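# Move three fridge bottles to cart tray, close fridge

## Task

Remove all three bottles from the refrigerator and set each one standing upright on the cart's upper tray, then close the refrigerator door completely. A glass bottle dropping a long way means failure, as does banging the door open or closed, and so does the robot toppling or finishing on a tilt. At the end the gripper must be open and the robot backed away; anything that stays in place only because the robot is holding it does not count.

## Robot and tools

ROBOT. TidyBot++: a wheeled base 0.54 m long, 0.50 m wide, 0.38 m high on four driven casters, carrying one seven-joint arm with a two-finger gripper. The shoulder sits 0.12 m ahead of the base centre at 0.68 m height. Arm segments: upper arm 0.42 m, forearm 0.31 m, hand 0.31 m to the hand point. The arm begins folded, hand down, reaching up to 0.08 m past the base front with the elbow as high as 1.15 m. A downward-pointing hand reaches at most about 0.94 m above the floor, and only near the base. Cameras: base_camera (fixed, 644x364) and wrist_camera (fisheye on the hand, 644x476, looking along the hand).

FRAMES. Base frame: origin on the floor below the base centre, x forward, y left, z up. hand_pose is reported in it: the point between the finger pads, with its z axis along the fingers and its y axis the closing direction. The odometry frame is the base frame as it was at the start; base_odometry counts wheel rotation, so slip looks like travel and drift of a few cm and degrees builds up. Heading is positive leftward, -3.142 to 3.142. base_tilt is in degrees, positive when leaning forward or right.

TOOLS.
execute_actions: arguments "actions" (a list holding one action, or empty to just read state and images) and optional "cameras" (list of "base_camera", "wrist_camera" or "all"; omitted/null means all, [] means none). An action may hold "base", "joints", and "speeds"; base and joint motions start together.
- "base": exactly one key, each a relative offset from where the base last reported itself: translate_m (metres, forward +, -2 to 2), strafe_m (metres, left +, -2 to 2), rotate_rad (radians, counter-clockwise from above +, -6.3 to 6.3).
- "joints": absolute targets by name, in radians except gripper: joint_1_rad (any angle; whole arm about vertical, positive = clockwise from above, opposite to rotate_rad), joint_2_rad shoulder -2.249 to 2.249, joint_3_rad (any angle, upper-arm roll), joint_4_rad elbow -2.579 to 2.579, joint_5_rad (any angle, forearm roll), joint_6_rad wrist -2.099 to 2.099, joint_7_rad (any angle, hand roll; pointing down, positive = counter-clockwise from above, 1.57 puts the fingers opening left/right), gripper_pos 0 (open, ~85 mm gap) to 1 (closed; gap about 85x(1-gripper_pos) mm). Unbounded joints take the short way, so turn more than half a revolution in steps. Done tolerances: about ±0.039 for joints 1-4, ±0.056 for 5-7, ±0.03 gripper.
- "speeds": caps for this action only: translate_m and strafe_m 0.05-0.5 m/s, rotate_rad 0.1-1.57 rad/s (top value is default). A base move needing over 8.667 s is refused; no action exceeds 15 s. Unknown keys or out-of-range values refuse the whole call. Anything omitted may still be driving toward an earlier target.
wait: "seconds" 0-10; commands nothing and returns state and images.
zoom_image: "camera" (base_camera or wrist_camera) and "region" [x0, y0, x1, y1] in pixels from the top-left, at most 504x504, of that camera's latest full image.
finished_scene: "scene" number; ends the scene irreversibly after the last command is held, and reports success.

ARM GEOMETRY. With joint_1_rad 0, joint_3_rad 3.14, joint_5_rad 0 (roughly the start), the arm stays in the base's x-z plane. Tilt from vertical (forward +): upper arm = j2; forearm = j2 - j4; hand = j2 - j4 - j6. Hand reach ahead of the shoulder = sum of length·sin(tilt); height above it = sum of length·cos(tilt). Joints move up to 1.39 rad/s (1.22 for joints 5-7).

RESULTS. base_status and joint_status give how each motion ended: "done"; "off_target" (stopped away from target, may still push); "contact_stop"/"time_out" (target dropped, holds in place); "not_followed" with "joint command not followed" and "cause:" when a self-collision check withheld the arm's targets (gripper still acts; held targets may retry later). Base "done" only means the wheels turned enough; a blocked base may stop short. Gripper at 1 reading "done" means nothing grasped; "off_target" means something is held. motor_effort is percent of max, with the peak in brackets; readings are noisy and biased. "ARM HIT" means a hard hit on the base or the arm itself. Motor temperatures are listed per joint; MOTOR HOT warns from 60 °C, and 75 °C brings an OVER-TEMPERATURE FAULT with joints reading "limit_stop_at_motor_heat" (resend targets). A torque fault (joints 1-4 limit 104.5 N m, warning 56.7; joints 5-7 51.3, warning 29.4) freezes the arm and gripper for 10 s and skips the call's remainder while the base carries on. The robot holds its last command while you think.

ACCURACY. Friction leaves joints slightly off even when reported done; the hand often lands 1-2 cm off, more when extended. To correct, send each joint its previous command plus (desired - read). Under load the arm sags; while holding, never command a joint to its current reading. Trust images over hand_pose. Camera calibrations are given per camera (pinhole for base, fisheye for wrist) with small errors.

AVOID. Dropping bottles from height; pulling or pushing the door fast enough to slam; driving the base while the arm is caught on something high (tipping risk); horizontal force on a raised hand; driving the arm into objects (torque faults). Objects may occasionally be nudged by outside forces. Finish with the gripper open and the base backed off.

Each tool is called after "Request:" in YAML: its name, and indented under it one key for each argument.

## Session

Request:
execute_actions:
  actions: []

Scene clock: 0.00 s.
Motor temperatures (°C, as the motors report them): [31 28 26 25 33 38 38]
base_odometry: x=+0.000 y=+0.000 heading=+0.000 (m, m, rad; odometry frame)
base_tilt: forward=-0.4 right=-0.1 (deg)
base_status: not commanded
joint_positions: joint_1_rad=+0.016 joint_2_rad=-0.360 joint_3_rad=+3.102 joint_4_rad=-2.529 joint_5_rad=+0.007 joint_6_rad=-0.835 joint_7_rad=+1.540 gripper_pos=+0.000
joint_status: not commanded
motor_effort: joint_1_rad=+0 joint_2_rad=-3 joint_3_rad=+0 joint_4_rad=+18 joint_5_rad=-1 joint_6_rad=+2 joint_7_rad=+0 (%)
hand_pose: x=+0.2729 y=+0.0017 z=+0.5901 quat_wxyz=(+0.008, +0.998, -0.002, +0.069) (m; base frame)
pictures: base_camera, wrist_camera
Images, in order (width x height): base_camera 644x364, wrist_camera 644x476.

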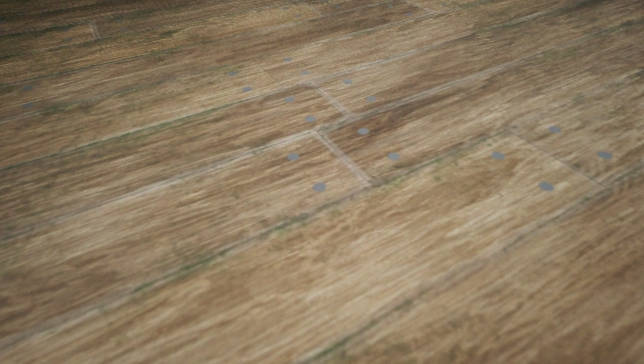

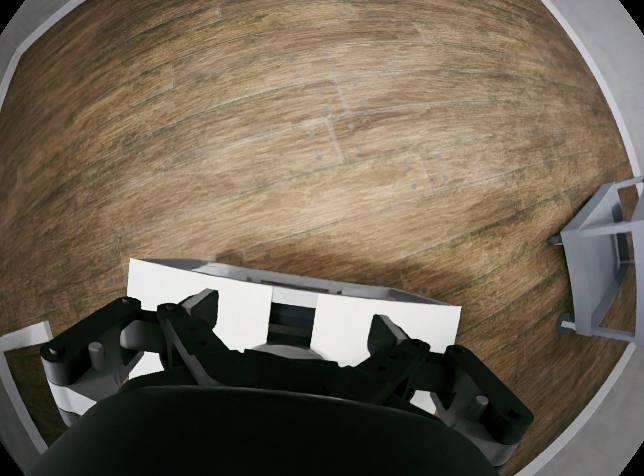

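Request:
execute_actions:
  actions:
    - {"joints":{"joint_6_rad":0.3}}
  cameras: ["wrist_camera"]

Scene clock: 7.67 s.
Motor temperatures (°C, as the motors report them): [31 28 26 25 33 38 38]
base_odometry: x=+0.000 y=+0.000 heading=+0.000 (m, m, rad; odometry frame)
base_tilt: forward=-0.3 right=-0.2 (deg)
base_status: not commanded
joint_positions: joint_1_rad=+0.016 joint_2_rad=-0.360 joint_3_rad=+3.102 joint_4_rad=-2.529 joint_5_rad=+0.007 joint_6_rad=+0.291 joint_7_rad=+1.540 gripper_pos=+0.000
joint_status: all done
motor_effort: joint_1_rad=-1(1) joint_2_rad=-6(6) joint_3_rad=+0(0) joint_4_rad=+20(20) joint_5_rad=-1(1) joint_6_rad=+8(8) joint_7_rad=+1(0) (%)
hand_pose: x=+0.5267 y=+0.0123 z=+0.8043 quat_wxyz=(-0.008, +0.807, +0.004, +0.590) (m; base frame)
pictures: wrist_camera
camera_calibration (this result's frames):
wrist_camera: T_world_to_cam=[[0.0224183, -0.994997, 0.0973529, -0.0915304], [-0.365203, -0.0987982, -0.92567, 0.985064], [0.930658, -0.0148016, -0.365591, -0.0594577], [0, 0, 0, 1]] pos_world=[0.417135, 0.00536992, 0.899018]
Images, in order (width x height): wrist_camera 644x476.

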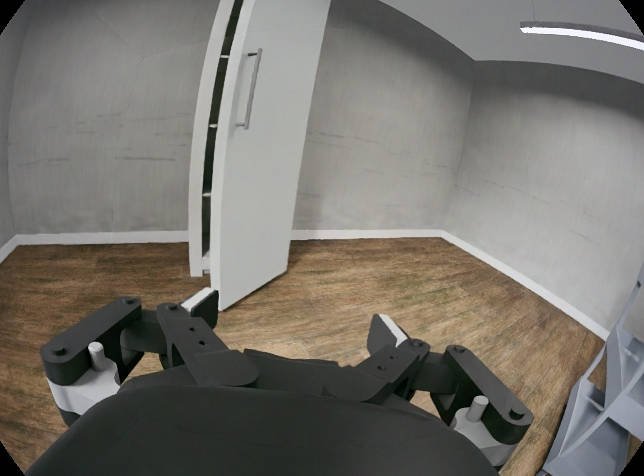

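Request:
execute_actions:
  actions:
    - {"base":{"strafe_m":0.9}}
  cameras: ["wrist_camera"]

Scene clock: 26.73 s.
Motor temperatures (°C, as the motors report them): [31 28 26 26 33 38 38]
base_odometry: x=-0.001 y=+0.866 heading=+0.003 (m, m, rad; odometry frame)
base_tilt: forward=-0.4 right=-0.2 (deg)
base_status: strafe_m time_out (by the wheels' count: +0.866 of +0.900)
joint_positions: joint_1_rad=+0.014 joint_2_rad=-0.361 joint_3_rad=+3.099 joint_4_rad=-2.528 joint_5_rad=+0.007 joint_6_rad=+0.293 joint_7_rad=+1.540 gripper_pos=+0.000
joint_status: not commanded
motor_effort: joint_1_rad=-1(8) joint_2_rad=-4(23) joint_3_rad=+0(10) joint_4_rad=+20(26) joint_5_rad=-2(3) joint_6_rad=+8(10) joint_7_rad=+1(1) (%)
hand_pose: x=+0.5270 y=+0.0143 z=+0.8056 quat_wxyz=(-0.009, +0.806, +0.006, +0.592) (m; base frame)
pictures: wrist_camera
camera_calibration (this result's frames):
wrist_camera: T_world_to_cam=[[0.0266744, -0.994782, 0.0984779, -0.0927857], [-0.361181, -0.101449, -0.926961, 0.985585], [0.932114, -0.0108422, -0.362002, -0.0629026], [0, 0, 0, 1]] pos_world=[0.417082, 0.00700296, 0.899966]
Images, in order (width x height): wrist_camera 644x476.

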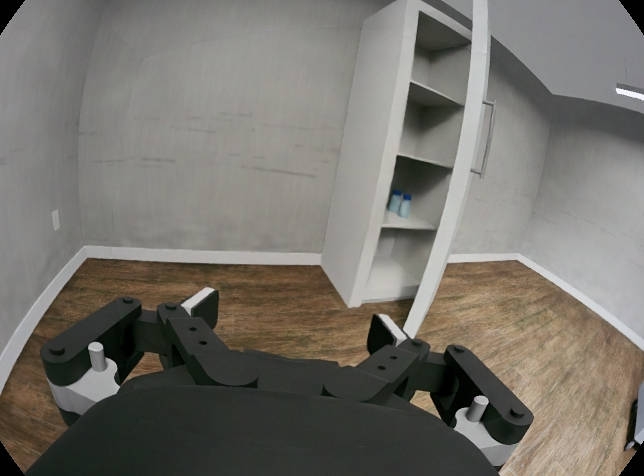

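Request:
execute_actions:
  actions:
    - {"base":{"strafe_m":-0.2}}
  cameras: []

Request:
execute_actions:
  actions:
    - {"base":{"translate_m":0.6}}
  cameras: ["wrist_camera"]

Scene clock: 54.57 s.
Motor temperatures (°C, as the motors report them): [31 28 26 26 33 38 38]
base_odometry: x=+0.000 y=+0.666 heading=+0.002 (m, m, rad; odometry frame)
base_tilt: forward=-0.3 right=-0.2 (deg)
base_status: done
joint_positions: joint_1_rad=+0.014 joint_2_rad=-0.361 joint_3_rad=+3.100 joint_4_rad=-2.528 joint_5_rad=+0.007 joint_6_rad=+0.293 joint_7_rad=+1.540 gripper_pos=+0.000
joint_status: not commanded
motor_effort: joint_1_rad=+0(1) joint_2_rad=-6(6) joint_3_rad=+0(2) joint_4_rad=+20(20) joint_5_rad=-1(3) joint_6_rad=+8(8) joint_7_rad=+0(0) (%)
hand_pose: x=+0.5270 y=+0.0141 z=+0.8056 quat_wxyz=(-0.009, +0.806, +0.006, +0.592) (m; base frame)
pictures: none
No camera images: the call's "cameras" was empty. Leave "cameras" out to get every camera's image.

Scene clock: 57.13 s.
Motor temperatures (°C, as the motors report them): [31 28 26 26 33 38 38]
base_odometry: x=+0.600 y=+0.667 heading=+0.002 (m, m, rad; odometry frame)
base_tilt: forward=-0.3 right=-0.2 (deg)
base_status: done
joint_positions: joint_1_rad=+0.014 joint_2_rad=-0.361 joint_3_rad=+3.100 joint_4_rad=-2.528 joint_5_rad=+0.007 joint_6_rad=+0.293 joint_7_rad=+1.540 gripper_pos=+0.000
joint_status: not commanded
motor_effort: joint_1_rad=-1(0) joint_2_rad=-5(8) joint_3_rad=+0(0) joint_4_rad=+20(21) joint_5_rad=-1(1) joint_6_rad=+8(8) joint_7_rad=+0(0) (%)
hand_pose: x=+0.5270 y=+0.0141 z=+0.8056 quat_wxyz=(-0.009, +0.806, +0.006, +0.592) (m; base frame)
pictures: wrist_camera
camera_calibration (this result's frames):
wrist_camera: T_world_to_cam=[[0.0262915, -0.994807, 0.0983293, -0.0926392], [-0.361269, -0.101171, -0.926957, 0.985597], [0.932091, -0.0111522, -0.362052, -0.0628692], [0, 0, 0, 1]] pos_world=[0.417101, 0.00685436, 0.899953]
Images, in order (width x height): wrist_camera 644x476.

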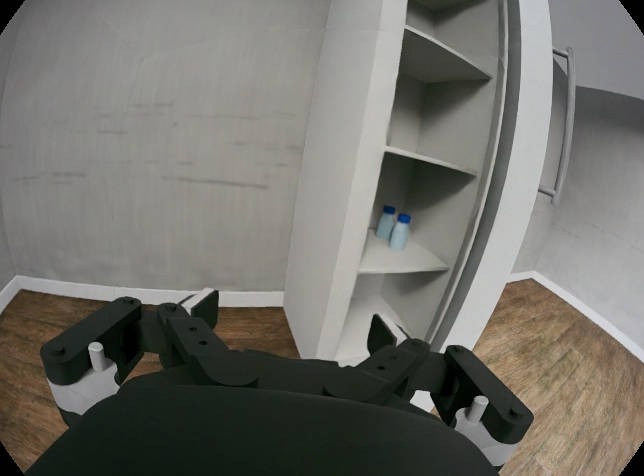

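Request:
execute_actions:
  actions:
    - {"joints":{"joint_1_rad":0.4,"joint_6_rad":0.55}}
  cameras: ["wrist_camera"]

Scene clock: 65.87 s.
Motor temperatures (°C, as the motors report them): [31 28 26 26 33 38 38]
base_odometry: x=+0.600 y=+0.667 heading=+0.002 (m, m, rad; odometry frame)
base_tilt: forward=-0.3 right=-0.2 (deg)
base_status: not commanded
joint_positions: joint_1_rad=+0.376 joint_2_rad=-0.361 joint_3_rad=+3.100 joint_4_rad=-2.528 joint_5_rad=+0.007 joint_6_rad=+0.519 joint_7_rad=+1.540 gripper_pos=+0.000
joint_status: all done
motor_effort: joint_1_rad=-1(1) joint_2_rad=-6(6) joint_3_rad=+0(0) joint_4_rad=+20(20) joint_5_rad=-1(1) joint_6_rad=+8(9) joint_7_rad=+1(0) (%)
hand_pose: x=+0.5186 y=-0.1344 z=+0.8745 quat_wxyz=(+0.110, +0.723, -0.126, +0.670) (m; base frame)
pictures: wrist_camera
camera_calibration (this result's frames):
wrist_camera: T_world_to_cam=[[-0.344452, -0.933912, 0.0957163, -0.0442428], [-0.168608, -0.0387571, -0.984921, 0.99059], [0.923539, -0.355396, -0.144115, -0.264129], [0, 0, 0, 1]] pos_world=[0.395715, -0.0967971, 0.941822]
Images, in order (width x height): wrist_camera 644x476.

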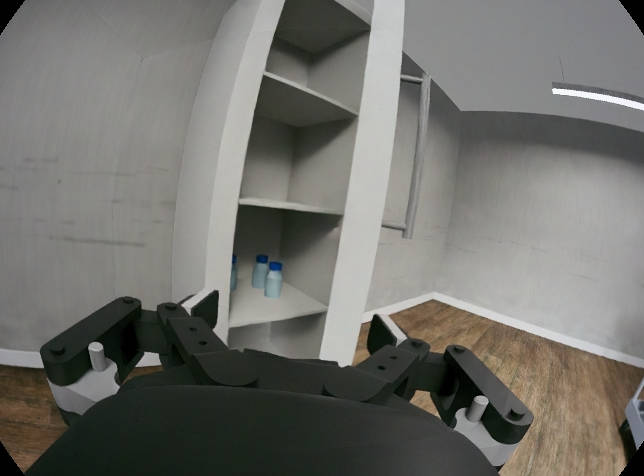

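Request:
execute_actions:
  actions:
    - {"base":{"translate_m":0.3}}

Scene clock: 85.03 s.
Motor temperatures (°C, as the motors report them): [31 28 26 26 33 38 38]
base_odometry: x=+0.900 y=+0.667 heading=+0.002 (m, m, rad; odometry frame)
base_tilt: forward=-0.3 right=-0.2 (deg)
base_status: done
joint_positions: joint_1_rad=+0.376 joint_2_rad=-0.357 joint_3_rad=+3.100 joint_4_rad=-2.528 joint_5_rad=+0.007 joint_6_rad=+0.520 joint_7_rad=+1.540 gripper_pos=+0.000
joint_status: not commanded
motor_effort: joint_1_rad=+0(1) joint_2_rad=-6(8) joint_3_rad=+0(0) joint_4_rad=+20(21) joint_5_rad=-1(1) joint_6_rad=+9(9) joint_7_rad=+0(0) (%)
hand_pose: x=+0.5193 y=-0.1347 z=+0.8730 quat_wxyz=(+0.110, +0.724, -0.126, +0.669) (m; base frame)
pictures: base_camera, wrist_camera
camera_calibration (this result's frames):
wrist_camera: T_world_to_cam=[[-0.344158, -0.93403, 0.0956179, -0.044205], [-0.171746, -0.0374948, -0.984428, 0.990592], [0.92307, -0.355221, -0.147511, -0.261862], [0, 0, 0, 1]] pos_world=[0.396633, -0.0971654, 0.940765]
Images, in order (width x height): base_camera 644x364, wrist_camera 644x476.

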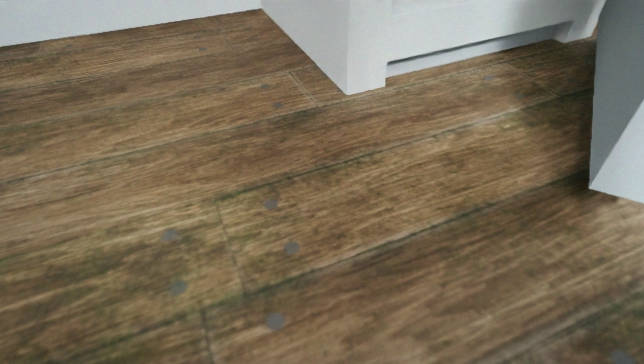

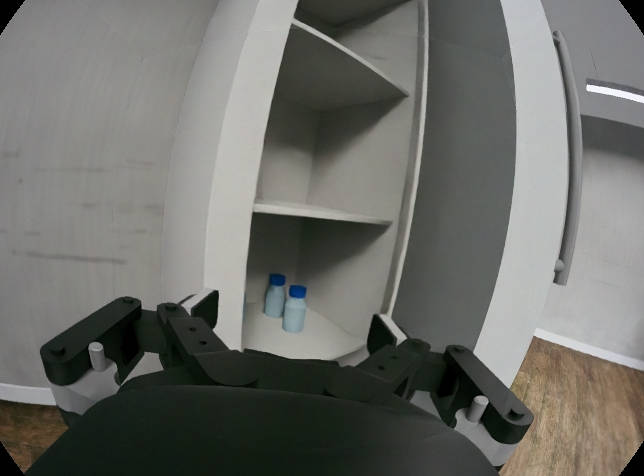

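Request:
execute_actions:
  actions:
    - {"joints":{"joint_2_rad":0.535,"joint_4_rad":-2.259,"joint_6_rad":1.223}}

Scene clock: 125.63 s.
Motor temperatures (°C, as the motors report them): [31 28 26 26 33 39 38]
base_odometry: x=+0.900 y=+0.667 heading=+0.002 (m, m, rad; odometry frame)
base_tilt: forward=-0.3 right=-0.2 (deg)
base_status: not commanded
joint_positions: joint_1_rad=+0.376 joint_2_rad=+0.532 joint_3_rad=+3.100 joint_4_rad=-2.287 joint_5_rad=+0.007 joint_6_rad=+1.191 joint_7_rad=+1.540 gripper_pos=+0.000
joint_status: all done
motor_effort: joint_1_rad=-1(1) joint_2_rad=-27(29) joint_3_rad=-2(2) joint_4_rad=+11(20) joint_5_rad=+0(1) joint_6_rad=+8(9) joint_7_rad=+0(0) (%)
hand_pose: x=+0.7074 y=-0.2057 z=+0.7287 quat_wxyz=(+0.097, +0.714, -0.138, +0.680) (m; base frame)
pictures: base_camera, wrist_camera
camera_calibration (this result's frames):
wrist_camera: T_world_to_cam=[[-0.347197, -0.936134, 0.0557453, -0.00120852], [-0.137056, -0.00815255, -0.99053, 0.864076], [0.927723, -0.351549, -0.125472, -0.500663], [0, 0, 0, 1]] pos_world=[0.582484, -0.170095, 0.793141]
Images, in order (width x height): base_camera 644x364, wrist_camera 644x476.

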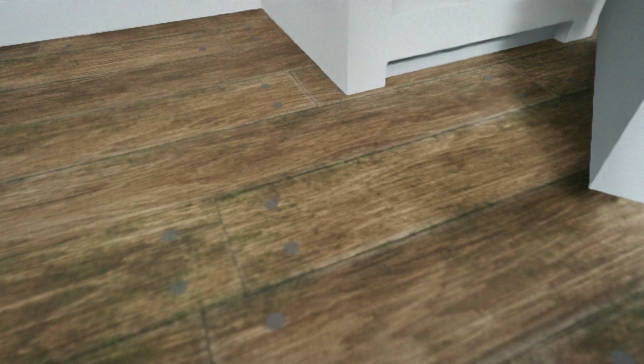

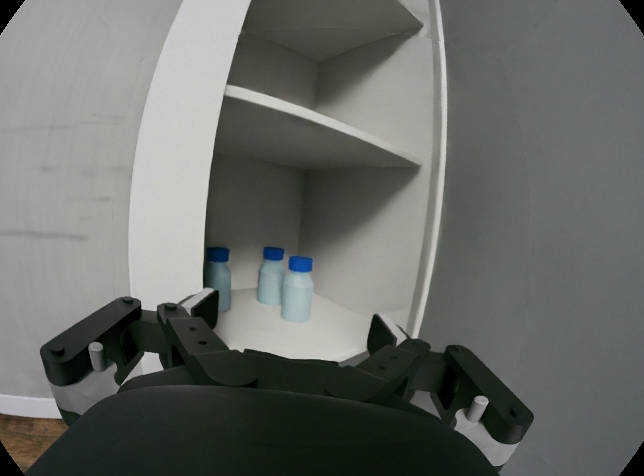

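Request:
execute_actions:
  actions:
    - {"base":{"strafe_m":-0.45},"speeds":{"strafe_m":0.08}}

Scene clock: 137.63 s.
Motor temperatures (°C, as the motors report them): [31 29 26 27 33 39 38]
base_odometry: x=+0.901 y=+0.217 heading=+0.002 (m, m, rad; odometry frame)
base_tilt: forward=-0.3 right=-0.1 (deg)
base_status: done
joint_positions: joint_1_rad=+0.385 joint_2_rad=+0.532 joint_3_rad=+3.094 joint_4_rad=-2.285 joint_5_rad=+0.008 joint_6_rad=+1.192 joint_7_rad=+1.540 gripper_pos=+0.000
joint_status: not commanded
motor_effort: joint_1_rad=-1(8) joint_2_rad=-27(29) joint_3_rad=-2(5) joint_4_rad=+11(13) joint_5_rad=-1(6) joint_6_rad=+9(9) joint_7_rad=+1(1) (%)
hand_pose: x=+0.7071 y=-0.2086 z=+0.7300 quat_wxyz=(+0.097, +0.712, -0.140, +0.681) (m; base frame)
pictures: base_camera, wrist_camera
camera_calibration (this result's frames):
wrist_camera: T_world_to_cam=[[-0.351076, -0.934826, 0.0533405, 0.000678656], [-0.133186, -0.00653155, -0.99107, 0.863288], [0.926826, -0.355045, -0.122212, -0.503625], [0, 0, 0, 1]] pos_world=[0.581989, -0.172537, 0.793993]
Images, in order (width x height): base_camera 644x364, wrist_camera 644x476.

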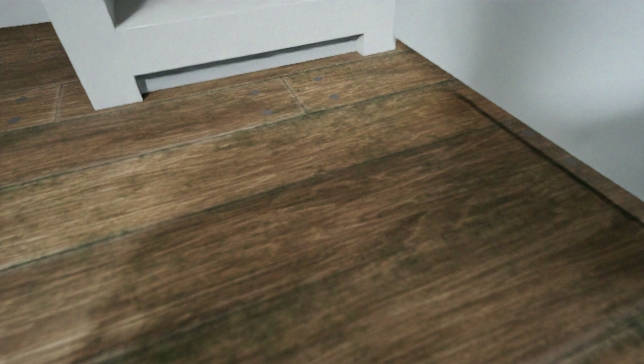

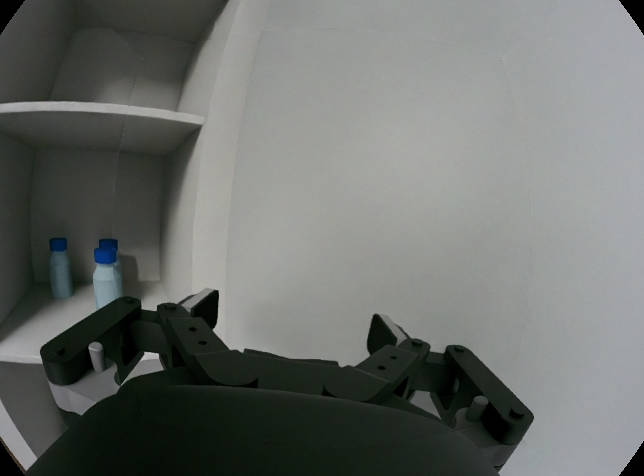

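Request:
execute_actions:
  actions:
    - {"base":{"rotate_rad":0.25},"joints":{"joint_1_rad":0.0}}

Scene clock: 151.10 s.
Motor temperatures (°C, as the motors report them): [31 29 26 27 33 39 38]
base_odometry: x=+0.901 y=+0.217 heading=+0.252 (m, m, rad; odometry frame)
base_tilt: forward=-0.3 right=-0.2 (deg)
base_status: done
joint_positions: joint_1_rad=+0.023 joint_2_rad=+0.532 joint_3_rad=+3.098 joint_4_rad=-2.284 joint_5_rad=+0.008 joint_6_rad=+1.192 joint_7_rad=+1.540 gripper_pos=+0.000
joint_status: all done
motor_effort: joint_1_rad=-1(4) joint_2_rad=-27(29) joint_3_rad=-2(4) joint_4_rad=+11(11) joint_5_rad=-1(0) joint_6_rad=+8(9) joint_7_rad=+0(1) (%)
hand_pose: x=+0.7433 y=+0.0116 z=+0.7305 quat_wxyz=(-0.025, +0.725, -0.010, +0.688) (m; base frame)
pictures: base_camera, wrist_camera
camera_calibration (this result's frames):
wrist_camera: T_world_to_cam=[[-0.000112062, -0.998483, 0.0550554, -0.0422227], [-0.120972, -0.0546375, -0.991151, 0.861612], [0.992656, -0.00677124, -0.120783, -0.513003], [0, 0, 0, 1]] pos_world=[0.613462, 0.00144402, 0.794351]
Images, in order (width x height): base_camera 644x364, wrist_camera 644x476.

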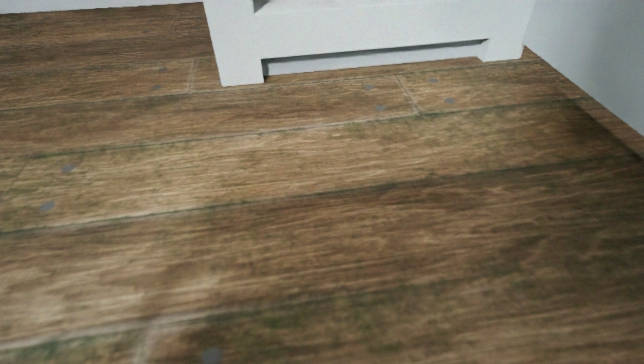

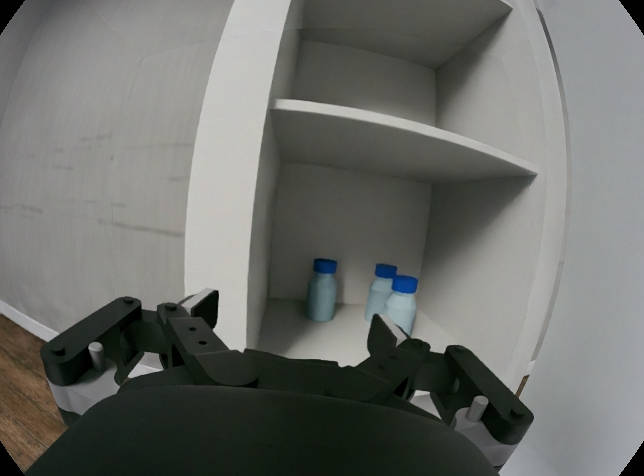

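Request:
execute_actions:
  actions:
    - {"joints":{"joint_2_rad":1.168,"joint_4_rad":-2.29,"joint_6_rad":1.887}}
  cameras: ["wrist_camera"]

Scene clock: 199.33 s.
Motor temperatures (°C, as the motors report them): [31 30 26 27 33 39 38]
base_odometry: x=+0.901 y=+0.217 heading=+0.252 (m, m, rad; odometry frame)
base_tilt: forward=-0.3 right=-0.2 (deg)
base_status: not commanded
joint_positions: joint_1_rad=+0.023 joint_2_rad=+1.163 joint_3_rad=+3.098 joint_4_rad=-2.284 joint_5_rad=+0.008 joint_6_rad=+1.855 joint_7_rad=+1.540 gripper_pos=+0.000
joint_status: all done
motor_effort: joint_1_rad=+0(0) joint_2_rad=-32(33) joint_3_rad=-2(2) joint_4_rad=+1(12) joint_5_rad=-1(0) joint_6_rad=+8(9) joint_7_rad=+1(0) (%)
hand_pose: x=+0.7219 y=+0.0057 z=+0.5434 quat_wxyz=(-0.026, +0.714, -0.025, +0.700) (m; base frame)
pictures: wrist_camera
camera_calibration (this result's frames):
wrist_camera: T_world_to_cam=[[-0.0227683, -0.999247, 0.0314026, -0.00854554], [-0.0895273, -0.0292466, -0.995555, 0.652801], [0.995724, -0.0254785, -0.088794, -0.533864], [0, 0, 0, 1]] pos_world=[0.58983, -0.00304893, 0.602763]
Images, in order (width x height): wrist_camera 644x476.

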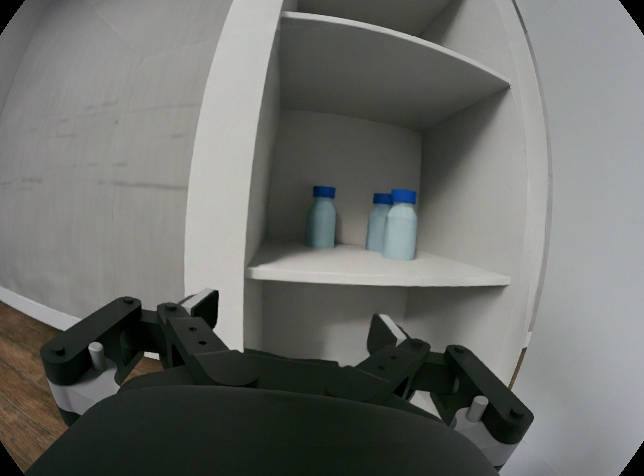

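Request:
execute_actions:
  actions:
    - {"base":{"translate_m":0.2},"speeds":{"translate_m":0.15}}

Scene clock: 213.20 s.
Motor temperatures (°C, as the motors report them): [31 30 26 26 33 39 38]
base_odometry: x=+1.094 y=+0.267 heading=+0.253 (m, m, rad; odometry frame)
base_tilt: forward=-0.3 right=-0.2 (deg)
base_status: done
joint_positions: joint_1_rad=+0.022 joint_2_rad=+1.163 joint_3_rad=+3.098 joint_4_rad=-2.284 joint_5_rad=+0.008 joint_6_rad=+1.856 joint_7_rad=+1.540 gripper_pos=+0.000
joint_status: not commanded
motor_effort: joint_1_rad=+0(3) joint_2_rad=-32(33) joint_3_rad=-2(3) joint_4_rad=+1(2) joint_5_rad=+0(0) joint_6_rad=+9(9) joint_7_rad=+0(0) (%)
hand_pose: x=+0.7219 y=+0.0062 z=+0.5436 quat_wxyz=(-0.027, +0.713, -0.025, +0.700) (m; base frame)
pictures: base_camera, wrist_camera
camera_calibration (this result's frames):
wrist_camera: T_world_to_cam=[[-0.022024, -0.999265, 0.0313847, -0.00860865], [-0.0888715, -0.0293112, -0.995612, 0.652543], [0.9958, -0.0247166, -0.0881607, -0.534228], [0, 0, 0, 1]] pos_world=[0.589787, -0.00267982, 0.602852]
Images, in order (width x height): base_camera 644x364, wrist_camera 644x476.

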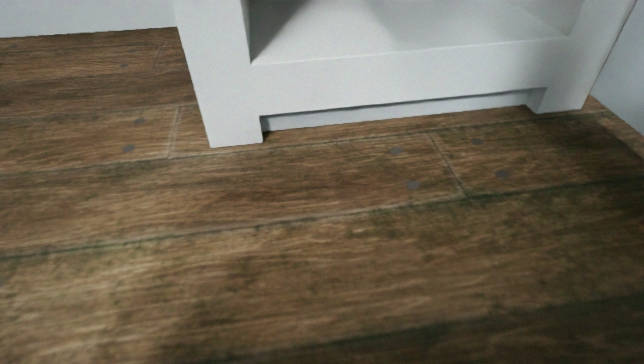

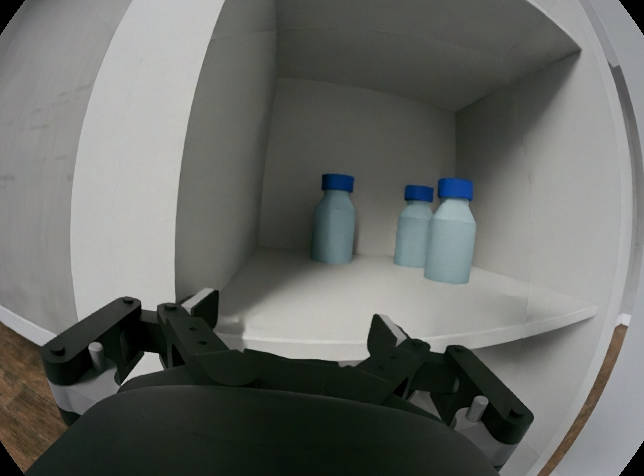

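Request:
execute_actions:
  actions:
    - {"joints":{"joint_2_rad":1.0115,"joint_4_rad":-2.345,"joint_6_rad":1.80}}
  cameras: ["wrist_camera"]

Scene clock: 228.93 s.
Motor temperatures (°C, as the motors report them): [31 31 26 26 33 39 38]
base_odometry: x=+1.094 y=+0.267 heading=+0.253 (m, m, rad; odometry frame)
base_tilt: forward=-0.3 right=-0.2 (deg)
base_status: not commanded
joint_positions: joint_1_rad=+0.022 joint_2_rad=+1.010 joint_3_rad=+3.098 joint_4_rad=-2.316 joint_5_rad=+0.008 joint_6_rad=+1.832 joint_7_rad=+1.540 gripper_pos=+0.000
joint_status: all done
motor_effort: joint_1_rad=+0(1) joint_2_rad=-31(34) joint_3_rad=-2(2) joint_4_rad=+3(2) joint_5_rad=-1(1) joint_6_rad=+8(9) joint_7_rad=+0(0) (%)
hand_pose: x=+0.7277 y=+0.0065 z=+0.6216 quat_wxyz=(-0.027, +0.679, -0.022, +0.734) (m; base frame)
pictures: wrist_camera
camera_calibration (this result's frames):
wrist_camera: T_world_to_cam=[[-0.0229193, -0.999202, 0.0327149, -0.0108292], [0.0081572, -0.0329093, -0.999425, 0.662492], [0.999704, -0.0226393, 0.00890495, -0.596337], [0, 0, 0, 1]] pos_world=[0.590508, -0.00251896, 0.667776]
Images, in order (width x height): wrist_camera 644x476.

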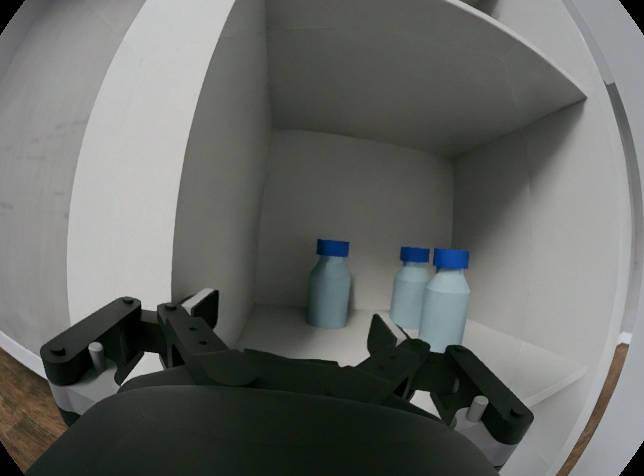

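Request:
execute_actions:
  actions:
    - {"joints":{"joint_6_rad":1.725}}
  cameras: []

Request:
execute_actions:
  actions:
    - {"base":{"translate_m":0.15},"speeds":{"translate_m":0.1}}
  cameras: ["wrist_camera"]

Scene clock: 239.10 s.
Motor temperatures (°C, as the motors report them): [31 31 26 26 33 39 38]
base_odometry: x=+1.094 y=+0.267 heading=+0.253 (m, m, rad; odometry frame)
base_tilt: forward=-0.3 right=-0.2 (deg)
base_status: not commanded
joint_positions: joint_1_rad=+0.022 joint_2_rad=+1.011 joint_3_rad=+3.098 joint_4_rad=-2.318 joint_5_rad=+0.008 joint_6_rad=+1.748 joint_7_rad=+1.540 gripper_pos=+0.000
joint_status: all done
motor_effort: joint_1_rad=-1(1) joint_2_rad=-31(33) joint_3_rad=-2(2) joint_4_rad=+2(3) joint_5_rad=-1(1) joint_6_rad=+8(9) joint_7_rad=+0(0) (%)
hand_pose: x=+0.7281 y=+0.0075 z=+0.5941 quat_wxyz=(-0.027, +0.710, -0.021, +0.703) (m; base frame)
pictures: none
No camera images: the call's "cameras" was empty. Leave "cameras" out to get every camera's image.

Scene clock: 243.17 s.
Motor temperatures (°C, as the motors report them): [31 31 26 26 33 39 38]
base_odometry: x=+1.238 y=+0.305 heading=+0.243 (m, m, rad; odometry frame)
base_tilt: forward=-0.4 right=-0.2 (deg)
base_status: translate_m time_out (by the wheels' count: +0.148 of +0.150)
joint_positions: joint_1_rad=+0.069 joint_2_rad=+0.975 joint_3_rad=+3.133 joint_4_rad=-2.585 joint_5_rad=+0.009 joint_6_rad=+1.783 joint_7_rad=+1.540 gripper_pos=+0.000
joint_status: not commanded
motor_effort: joint_1_rad=-12(20) joint_2_rad=-19(33) joint_3_rad=-7(12) joint_4_rad=+41(49) joint_5_rad=+0(12) joint_6_rad=-2(9) joint_7_rad=+3(5) (%)
hand_pose: x=+0.6433 y=-0.0290 z=+0.5671 quat_wxyz=(+0.004, +0.775, -0.037, +0.631) (m; base frame)
pictures: wrist_camera
camera_calibration (this result's frames):
wrist_camera: T_world_to_cam=[[-0.0666448, -0.995567, 0.0663706, -0.0373243], [-0.275095, -0.0456065, -0.960335, 0.7673], [0.959104, -0.0822596, -0.270836, -0.329242], [0, 0, 0, 1]] pos_world=[0.524371, -0.0292482, 0.650171]
Images, in order (width x height): wrist_camera 644x476.

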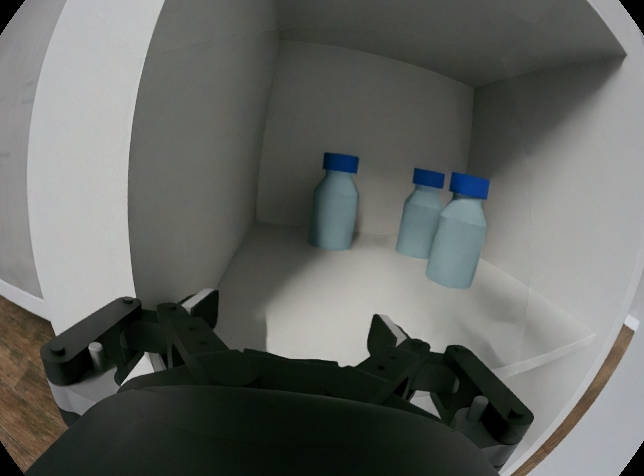

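Request:
execute_actions:
  actions:
    - {"base":{"translate_m":-0.15},"speeds":{"translate_m":0.1}}
  cameras: ["wrist_camera"]

Scene clock: 254.07 s.
Motor temperatures (°C, as the motors report them): [31 31 26 27 33 39 38]
base_odometry: x=+1.092 y=+0.269 heading=+0.244 (m, m, rad; odometry frame)
base_tilt: forward=-0.3 right=-0.2 (deg)
base_status: done
joint_positions: joint_1_rad=+0.025 joint_2_rad=+1.014 joint_3_rad=+3.121 joint_4_rad=-2.357 joint_5_rad=+0.005 joint_6_rad=+1.750 joint_7_rad=+1.540 gripper_pos=+0.000
joint_status: not commanded
motor_effort: joint_1_rad=+0(12) joint_2_rad=-31(32) joint_3_rad=-2(8) joint_4_rad=+2(40) joint_5_rad=-2(8) joint_6_rad=+9(10) joint_7_rad=+0(3) (%)
hand_pose: x=+0.7154 y=-0.0038 z=+0.5827 quat_wxyz=(-0.014, +0.724, -0.021, +0.689) (m; base frame)
pictures: wrist_camera
camera_calibration (this result's frames):
wrist_camera: T_world_to_cam=[[-0.0316169, -0.997926, 0.0560706, -0.0274579], [-0.120436, -0.0518862, -0.991364, 0.710631], [0.992217, -0.0380968, -0.118546, -0.504364], [0, 0, 0, 1]] pos_world=[0.585156, -0.00974375, 0.646243]
Images, in order (width x height): wrist_camera 644x476.

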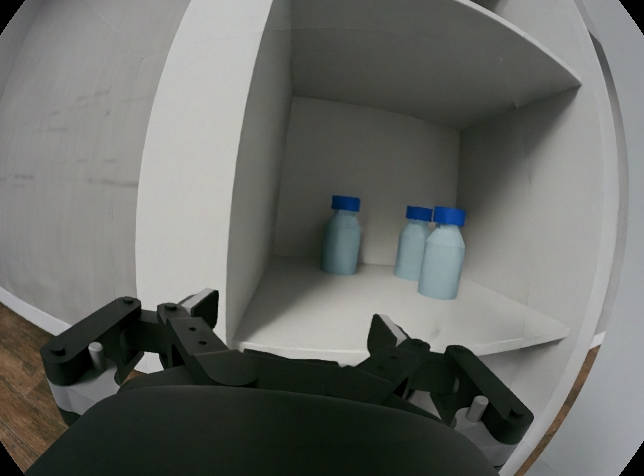

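Request:
execute_actions:
  actions:
    - {"base":{"strafe_m":-0.06},"speeds":{"strafe_m":0.1}}
  cameras: ["wrist_camera"]

Scene clock: 268.33 s.
Motor temperatures (°C, as the motors report them): [31 31 26 27 33 39 38]
base_odometry: x=+1.107 y=+0.210 heading=+0.244 (m, m, rad; odometry frame)
base_tilt: forward=-0.2 right=-0.1 (deg)
base_status: done
joint_positions: joint_1_rad=+0.015 joint_2_rad=+1.014 joint_3_rad=+3.118 joint_4_rad=-2.357 joint_5_rad=+0.005 joint_6_rad=+1.750 joint_7_rad=+1.540 gripper_pos=+0.000
joint_status: not commanded
motor_effort: joint_1_rad=-1(3) joint_2_rad=-30(31) joint_3_rad=-2(3) joint_4_rad=+2(2) joint_5_rad=+0(0) joint_6_rad=+8(9) joint_7_rad=+0(0) (%)
hand_pose: x=+0.7154 y=+0.0035 z=+0.5827 quat_wxyz=(-0.019, +0.725, -0.018, +0.689) (m; base frame)
pictures: wrist_camera
camera_calibration (this result's frames):
wrist_camera: T_world_to_cam=[[-0.0200136, -0.998387, 0.053124, -0.0268316], [-0.119783, -0.0503575, -0.991522, 0.710692], [0.992598, -0.0262073, -0.118582, -0.504359], [0, 0, 0, 1]] pos_world=[0.585218, -0.00421757, 0.646285]
Images, in order (width x height): wrist_camera 644x476.

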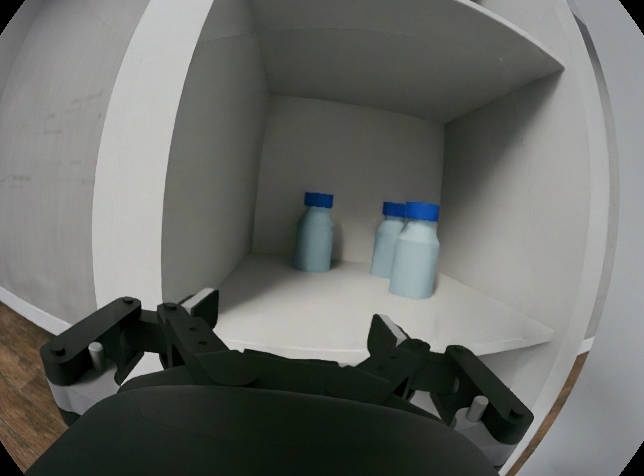

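Request:
execute_actions:
  actions:
    - {"base":{"translate_m":0.15},"speeds":{"translate_m":0.08}}
  cameras: ["wrist_camera"]

Scene clock: 279.20 s.
Motor temperatures (°C, as the motors report them): [31 31 26 27 33 39 38]
base_odometry: x=+1.252 y=+0.246 heading=+0.244 (m, m, rad; odometry frame)
base_tilt: forward=-0.3 right=-0.2 (deg)
base_status: done
joint_positions: joint_1_rad=+0.015 joint_2_rad=+1.014 joint_3_rad=+3.118 joint_4_rad=-2.357 joint_5_rad=+0.005 joint_6_rad=+1.750 joint_7_rad=+1.540 gripper_pos=+0.000
joint_status: not commanded
motor_effort: joint_1_rad=+0(1) joint_2_rad=-31(32) joint_3_rad=-2(2) joint_4_rad=+2(3) joint_5_rad=-1(0) joint_6_rad=+8(9) joint_7_rad=+0(0) (%)
hand_pose: x=+0.7154 y=+0.0035 z=+0.5828 quat_wxyz=(-0.019, +0.725, -0.018, +0.689) (m; base frame)
pictures: wrist_camera
camera_calibration (this result's frames):
wrist_camera: T_world_to_cam=[[-0.0200179, -0.998387, 0.0531233, -0.0268295], [-0.119719, -0.0503581, -0.99153, 0.710677], [0.992606, -0.0262082, -0.118518, -0.504414], [0, 0, 0, 1]] pos_world=[0.585229, -0.0042177, 0.646301]
Images, in order (width x height): wrist_camera 644x476.

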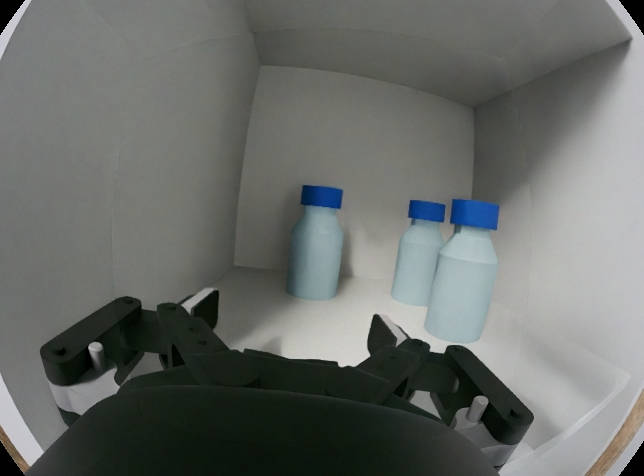

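Request:
execute_actions:
  actions:
    - {"base":{"translate_m":0.17},"speeds":{"translate_m":0.08}}
  cameras: ["wrist_camera"]

Scene clock: 295.67 s.
Motor temperatures (°C, as the motors report them): [31 31 26 27 33 39 38]
base_odometry: x=+1.415 y=+0.287 heading=+0.243 (m, m, rad; odometry frame)
base_tilt: forward=-0.4 right=-0.2 (deg)
base_status: translate_m time_out (by the wheels' count: +0.168 of +0.170)
joint_positions: joint_1_rad=+0.013 joint_2_rad=+0.853 joint_3_rad=+3.100 joint_4_rad=-2.360 joint_5_rad=+0.005 joint_6_rad=+1.747 joint_7_rad=+1.540 gripper_pos=+0.000
joint_status: not commanded
motor_effort: joint_1_rad=+1(2) joint_2_rad=+0(31) joint_3_rad=+2(2) joint_4_rad=+6(11) joint_5_rad=-1(1) joint_6_rad=+9(10) joint_7_rad=+0(0) (%)
hand_pose: x=+0.7225 y=+0.0113 z=+0.6785 quat_wxyz=(-0.029, +0.669, -0.016, +0.743) (m; base frame)
pictures: wrist_camera
camera_calibration (this result's frames):
wrist_camera: T_world_to_cam=[[-0.0151172, -0.999131, 0.0388434, -0.0178249], [0.0362229, -0.0393695, -0.998568, 0.698791], [0.999229, -0.0136885, 0.0367866, -0.610258], [0, 0, 0, 1]] pos_world=[0.584206, 0.00134816, 0.720932]
Images, in order (width x height): wrist_camera 644x476.

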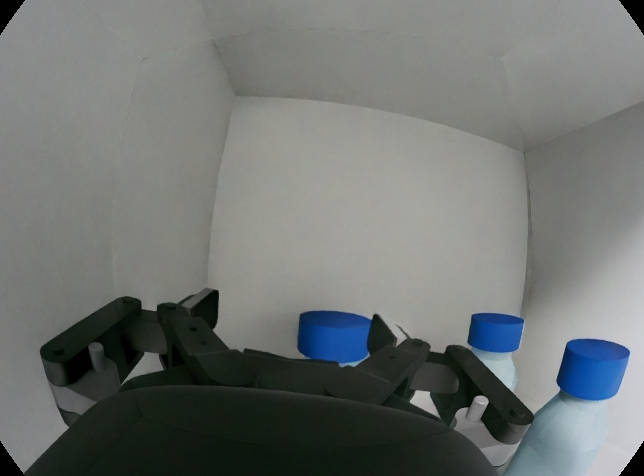

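Request:
execute_actions:
  actions:
    - {"base":{"translate_m":-0.25},"speeds":{"translate_m":0.1}}
  cameras: []

Scene clock: 323.23 s.
Motor temperatures (°C, as the motors report them): [31 31 26 26 33 39 38]
base_odometry: x=+1.172 y=+0.226 heading=+0.244 (m, m, rad; odometry frame)
base_tilt: forward=-0.3 right=-0.1 (deg)
base_status: done
joint_positions: joint_1_rad=+0.013 joint_2_rad=+1.019 joint_3_rad=+3.100 joint_4_rad=-2.359 joint_5_rad=+0.005 joint_6_rad=+1.746 joint_7_rad=+1.540 gripper_pos=+0.000
joint_status: not commanded
motor_effort: joint_1_rad=-1(0) joint_2_rad=-31(33) joint_3_rad=-2(2) joint_4_rad=+2(5) joint_5_rad=-1(1) joint_6_rad=+9(10) joint_7_rad=+0(0) (%)
hand_pose: x=+0.7142 y=+0.0114 z=+0.5790 quat_wxyz=(-0.028, +0.728, -0.019, +0.685) (m; base frame)
pictures: none
No camera images: the call's "cameras" was empty. Leave "cameras" out to get every camera's image.

Request:
execute_actions:
  actions:
    - {"base":{"translate_m":-0.15},"speeds":{"translate_m":0.15}}
  cameras: []

Request:
execute_actions:
  actions:
    - {"joints":{"joint_2_rad":1.072,"joint_4_rad":-1.605,"joint_6_rad":1.11}}
  cameras: ["wrist_camera"]

Scene clock: 340.90 s.
Motor temperatures (°C, as the motors report them): [31 31 26 26 33 39 38]
base_odometry: x=+1.026 y=+0.190 heading=+0.244 (m, m, rad; odometry frame)
base_tilt: forward=-0.3 right=-0.2 (deg)
base_status: done
joint_positions: joint_1_rad=+0.013 joint_2_rad=+1.018 joint_3_rad=+3.100 joint_4_rad=-2.359 joint_5_rad=+0.005 joint_6_rad=+1.746 joint_7_rad=+1.540 gripper_pos=+0.000
joint_status: not commanded
motor_effort: joint_1_rad=+0(0) joint_2_rad=-30(31) joint_3_rad=-2(2) joint_4_rad=+2(3) joint_5_rad=-1(1) joint_6_rad=+8(9) joint_7_rad=+1(0) (%)
hand_pose: x=+0.7142 y=+0.0114 z=+0.5790 quat_wxyz=(-0.028, +0.728, -0.019, +0.685) (m; base frame)
pictures: none
No camera images: the call's "cameras" was empty. Leave "cameras" out to get every camera's image.

Scene clock: 342.90 s.
Motor temperatures (°C, as the motors report them): [31 31 26 26 33 39 38]
base_odometry: x=+1.026 y=+0.190 heading=+0.244 (m, m, rad; odometry frame)
base_tilt: forward=-0.3 right=-0.1 (deg)
base_status: not commanded
joint_positions: joint_1_rad=+0.013 joint_2_rad=+1.060 joint_3_rad=+3.100 joint_4_rad=-1.631 joint_5_rad=+0.005 joint_6_rad=+1.142 joint_7_rad=+1.540 gripper_pos=+0.000
joint_status: all done
motor_effort: joint_1_rad=+0(1) joint_2_rad=-42(42) joint_3_rad=-2(2) joint_4_rad=+13(14) joint_5_rad=-1(1) joint_6_rad=+9(8) joint_7_rad=+0(0) (%)
hand_pose: x=+0.9340 y=+0.0108 z=+0.6121 quat_wxyz=(-0.027, +0.699, -0.019, +0.714) (m; base frame)
pictures: wrist_camera
camera_calibration (this result's frames):
wrist_camera: T_world_to_cam=[[-0.016586, -0.999112, 0.0387425, -0.0110666], [-0.0471911, -0.0379224, -0.998166, 0.702465], [0.998748, -0.0183839, -0.0465201, -0.767653], [0, 0, 0, 1]] pos_world=[0.799658, 0.00146996, 0.665894]
Images, in order (width x height): wrist_camera 644x476.

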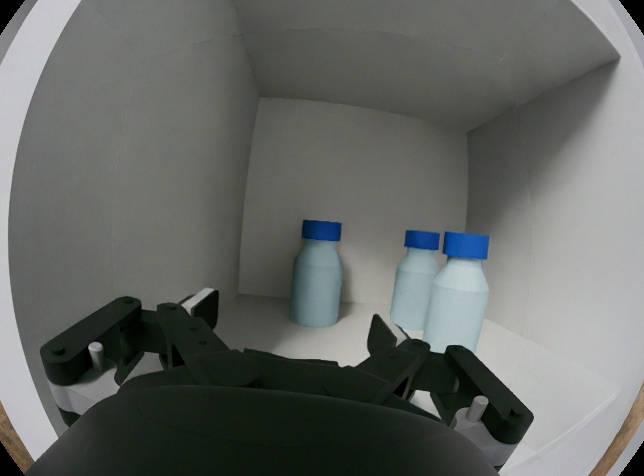

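Request:
execute_actions:
  actions:
    - {"joints":{"joint_2_rad":1.108,"joint_6_rad":1.195}}
  cameras: []

Scene clock: 354.50 s.
Motor temperatures (°C, as the motors report them): [31 32 26 26 33 39 38]
base_odometry: x=+1.026 y=+0.190 heading=+0.244 (m, m, rad; odometry frame)
base_tilt: forward=-0.3 right=-0.2 (deg)
base_status: not commanded
joint_positions: joint_1_rad=+0.013 joint_2_rad=+1.106 joint_3_rad=+3.100 joint_4_rad=-1.629 joint_5_rad=+0.005 joint_6_rad=+1.164 joint_7_rad=+1.540 gripper_pos=+0.000
joint_status: all done
motor_effort: joint_1_rad=+0(0) joint_2_rad=-42(43) joint_3_rad=-2(2) joint_4_rad=+13(14) joint_5_rad=-1(1) joint_6_rad=+8(9) joint_7_rad=+1(0) (%)
hand_pose: x=+0.9304 y=+0.0106 z=+0.5826 quat_wxyz=(-0.027, +0.707, -0.020, +0.707) (m; base frame)
pictures: none
No camera images: the call's "cameras" was empty. Leave "cameras" out to get every camera's image.

Request:
execute_actions:
  actions:
    - {"base":{"translate_m":0.12},"speeds":{"translate_m":0.08}}
  cameras: ["wrist_camera"]

Scene clock: 360.93 s.
Motor temperatures (°C, as the motors report them): [31 32 26 26 33 39 38]
base_odometry: x=+1.143 y=+0.219 heading=+0.245 (m, m, rad; odometry frame)
base_tilt: forward=-0.3 right=-0.2 (deg)
base_status: done
joint_positions: joint_1_rad=+0.013 joint_2_rad=+1.106 joint_3_rad=+3.100 joint_4_rad=-1.627 joint_5_rad=+0.005 joint_6_rad=+1.164 joint_7_rad=+1.540 gripper_pos=+0.000
joint_status: not commanded
motor_effort: joint_1_rad=-1(1) joint_2_rad=-42(43) joint_3_rad=-2(3) joint_4_rad=+13(14) joint_5_rad=-2(0) joint_6_rad=+9(9) joint_7_rad=+0(1) (%)
hand_pose: x=+0.9310 y=+0.0106 z=+0.5836 quat_wxyz=(-0.027, +0.706, -0.020, +0.708) (m; base frame)
pictures: wrist_camera
camera_calibration (this result's frames):
wrist_camera: T_world_to_cam=[[-0.0167295, -0.999129, 0.0382186, -0.00981426], [-0.0667495, -0.0370226, -0.997083, 0.691497], [0.99763, -0.0192318, -0.066072, -0.753527], [0, 0, 0, 1]] pos_world=[0.797734, 0.00130365, 0.640067]
Images, in order (width x height): wrist_camera 644x476.

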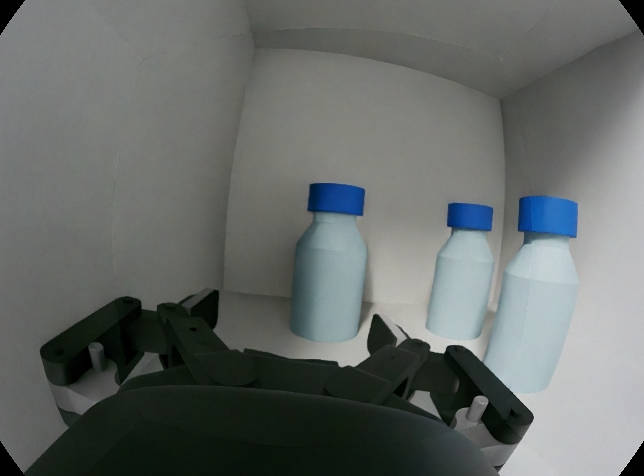

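Request:
execute_actions:
  actions:
    - {"base":{"strafe_m":-0.025},"speeds":{"strafe_m":0.05}}
  cameras: ["wrist_camera"]

Scene clock: 372.27 s.
Motor temperatures (°C, as the motors report them): [31 32 26 26 33 39 38]
base_odometry: x=+1.149 y=+0.195 heading=+0.245 (m, m, rad; odometry frame)
base_tilt: forward=-0.3 right=-0.2 (deg)
base_status: done
joint_positions: joint_1_rad=+0.011 joint_2_rad=+1.106 joint_3_rad=+3.100 joint_4_rad=-1.627 joint_5_rad=+0.005 joint_6_rad=+1.164 joint_7_rad=+1.540 gripper_pos=+0.000
joint_status: not commanded
motor_effort: joint_1_rad=-1(5) joint_2_rad=-42(43) joint_3_rad=-3(4) joint_4_rad=+13(13) joint_5_rad=+0(0) joint_6_rad=+9(9) joint_7_rad=+0(0) (%)
hand_pose: x=+0.9310 y=+0.0126 z=+0.5837 quat_wxyz=(-0.027, +0.706, -0.019, +0.708) (m; base frame)
pictures: wrist_camera
camera_calibration (this result's frames):
wrist_camera: T_world_to_cam=[[-0.0142103, -0.999168, 0.038216, -0.0101089], [-0.0665564, -0.0371899, -0.997089, 0.691428], [0.997681, -0.0167124, -0.0659725, -0.753594], [0, 0, 0, 1]] pos_world=[0.797723, 0.00301926, 0.640085]
Images, in order (width x height): wrist_camera 644x476.

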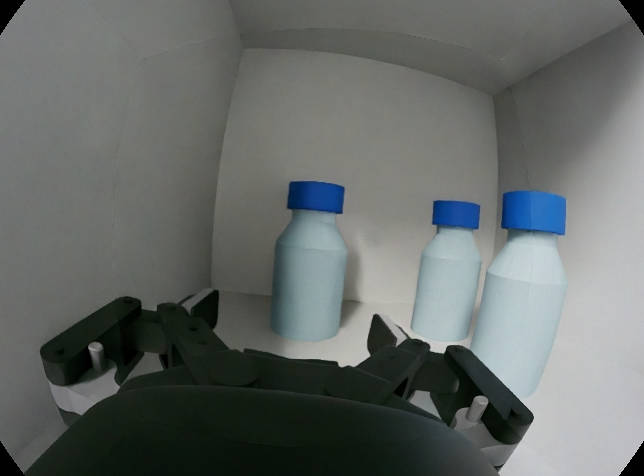

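Centered now. Advance.

Request:
execute_actions:
  actions:
    - {"base":{"translate_m":0.11},"speeds":{"translate_m":0.05}}
  cameras: ["wrist_camera"]

Scene clock: 381.97 s.
Motor temperatures (°C, as the motors report them): [31 33 26 26 33 39 38]
base_odometry: x=+1.256 y=+0.222 heading=+0.245 (m, m, rad; odometry frame)
base_tilt: forward=-0.2 right=-0.2 (deg)
base_status: done
joint_positions: joint_1_rad=+0.011 joint_2_rad=+1.106 joint_3_rad=+3.100 joint_4_rad=-1.627 joint_5_rad=+0.005 joint_6_rad=+1.165 joint_7_rad=+1.540 gripper_pos=+0.000
joint_status: not commanded
motor_effort: joint_1_rad=+0(3) joint_2_rad=-42(43) joint_3_rad=-2(3) joint_4_rad=+13(14) joint_5_rad=-1(1) joint_6_rad=+8(9) joint_7_rad=+0(1) (%)
hand_pose: x=+0.9311 y=+0.0127 z=+0.5840 quat_wxyz=(-0.027, +0.706, -0.019, +0.708) (m; base frame)
pictures: wrist_camera
camera_calibration (this result's frames):
wrist_camera: T_world_to_cam=[[-0.0141148, -0.999171, 0.0381891, -0.0100648], [-0.065582, -0.0371855, -0.997154, 0.690855], [0.997747, -0.0165792, -0.0650028, -0.754307], [0, 0, 0, 1]] pos_world=[0.797773, 0.00312764, 0.640241]
Images, in order (width x height): wrist_camera 644x476.

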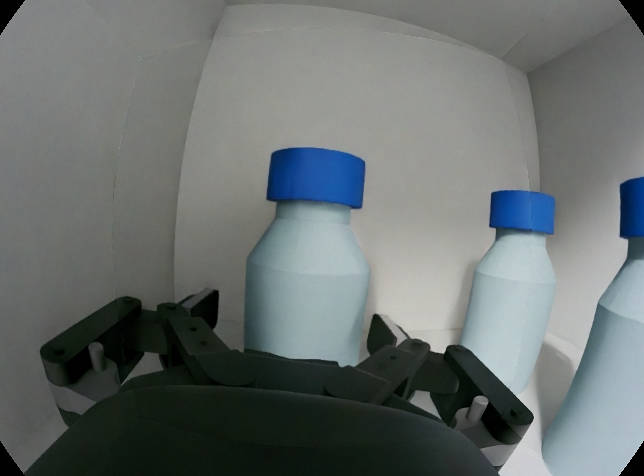

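Request:
execute_actions:
  actions:
    - {"joints":{"gripper_pos":1.0}}
  cameras: ["wrist_camera"]

Scene clock: 388.67 s.
Motor temperatures (°C, as the motors report them): [31 33 26 27 33 39 38]
base_odometry: x=+1.256 y=+0.222 heading=+0.245 (m, m, rad; odometry frame)
base_tilt: forward=-0.2 right=-0.2 (deg)
base_status: not commanded
joint_positions: joint_1_rad=+0.010 joint_2_rad=+1.107 joint_3_rad=+3.101 joint_4_rad=-1.625 joint_5_rad=+0.004 joint_6_rad=+1.166 joint_7_rad=+1.540 gripper_pos=+0.999
joint_status: all done
motor_effort: joint_1_rad=-1(6) joint_2_rad=-41(44) joint_3_rad=-2(5) joint_4_rad=+13(18) joint_5_rad=-2(3) joint_6_rad=+9(10) joint_7_rad=+0(1) (%)
hand_pose: x=+0.9316 y=+0.0127 z=+0.5843 quat_wxyz=(-0.027, +0.705, -0.019, +0.709) (m; base frame)
pictures: wrist_camera
camera_calibration (this result's frames):
wrist_camera: T_world_to_cam=[[-0.0144304, -0.999165, 0.0382134, -0.00982238], [-0.0636494, -0.0372219, -0.997278, 0.689518], [0.997868, -0.0168234, -0.0630591, -0.75598], [0, 0, 0, 1]] pos_world=[0.798114, 0.0031329, 0.640345]
Images, in order (width x height): wrist_camera 644x476.

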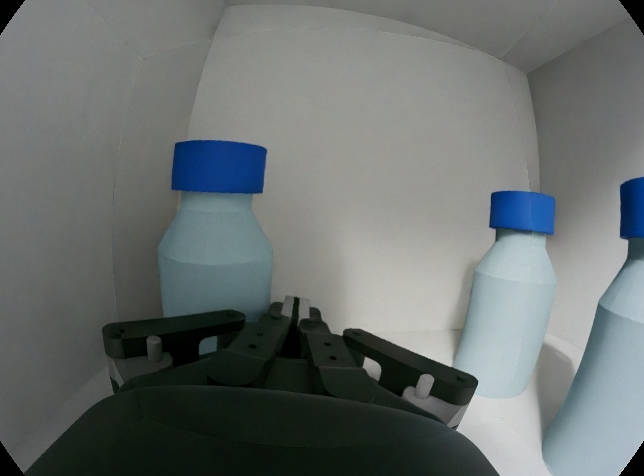

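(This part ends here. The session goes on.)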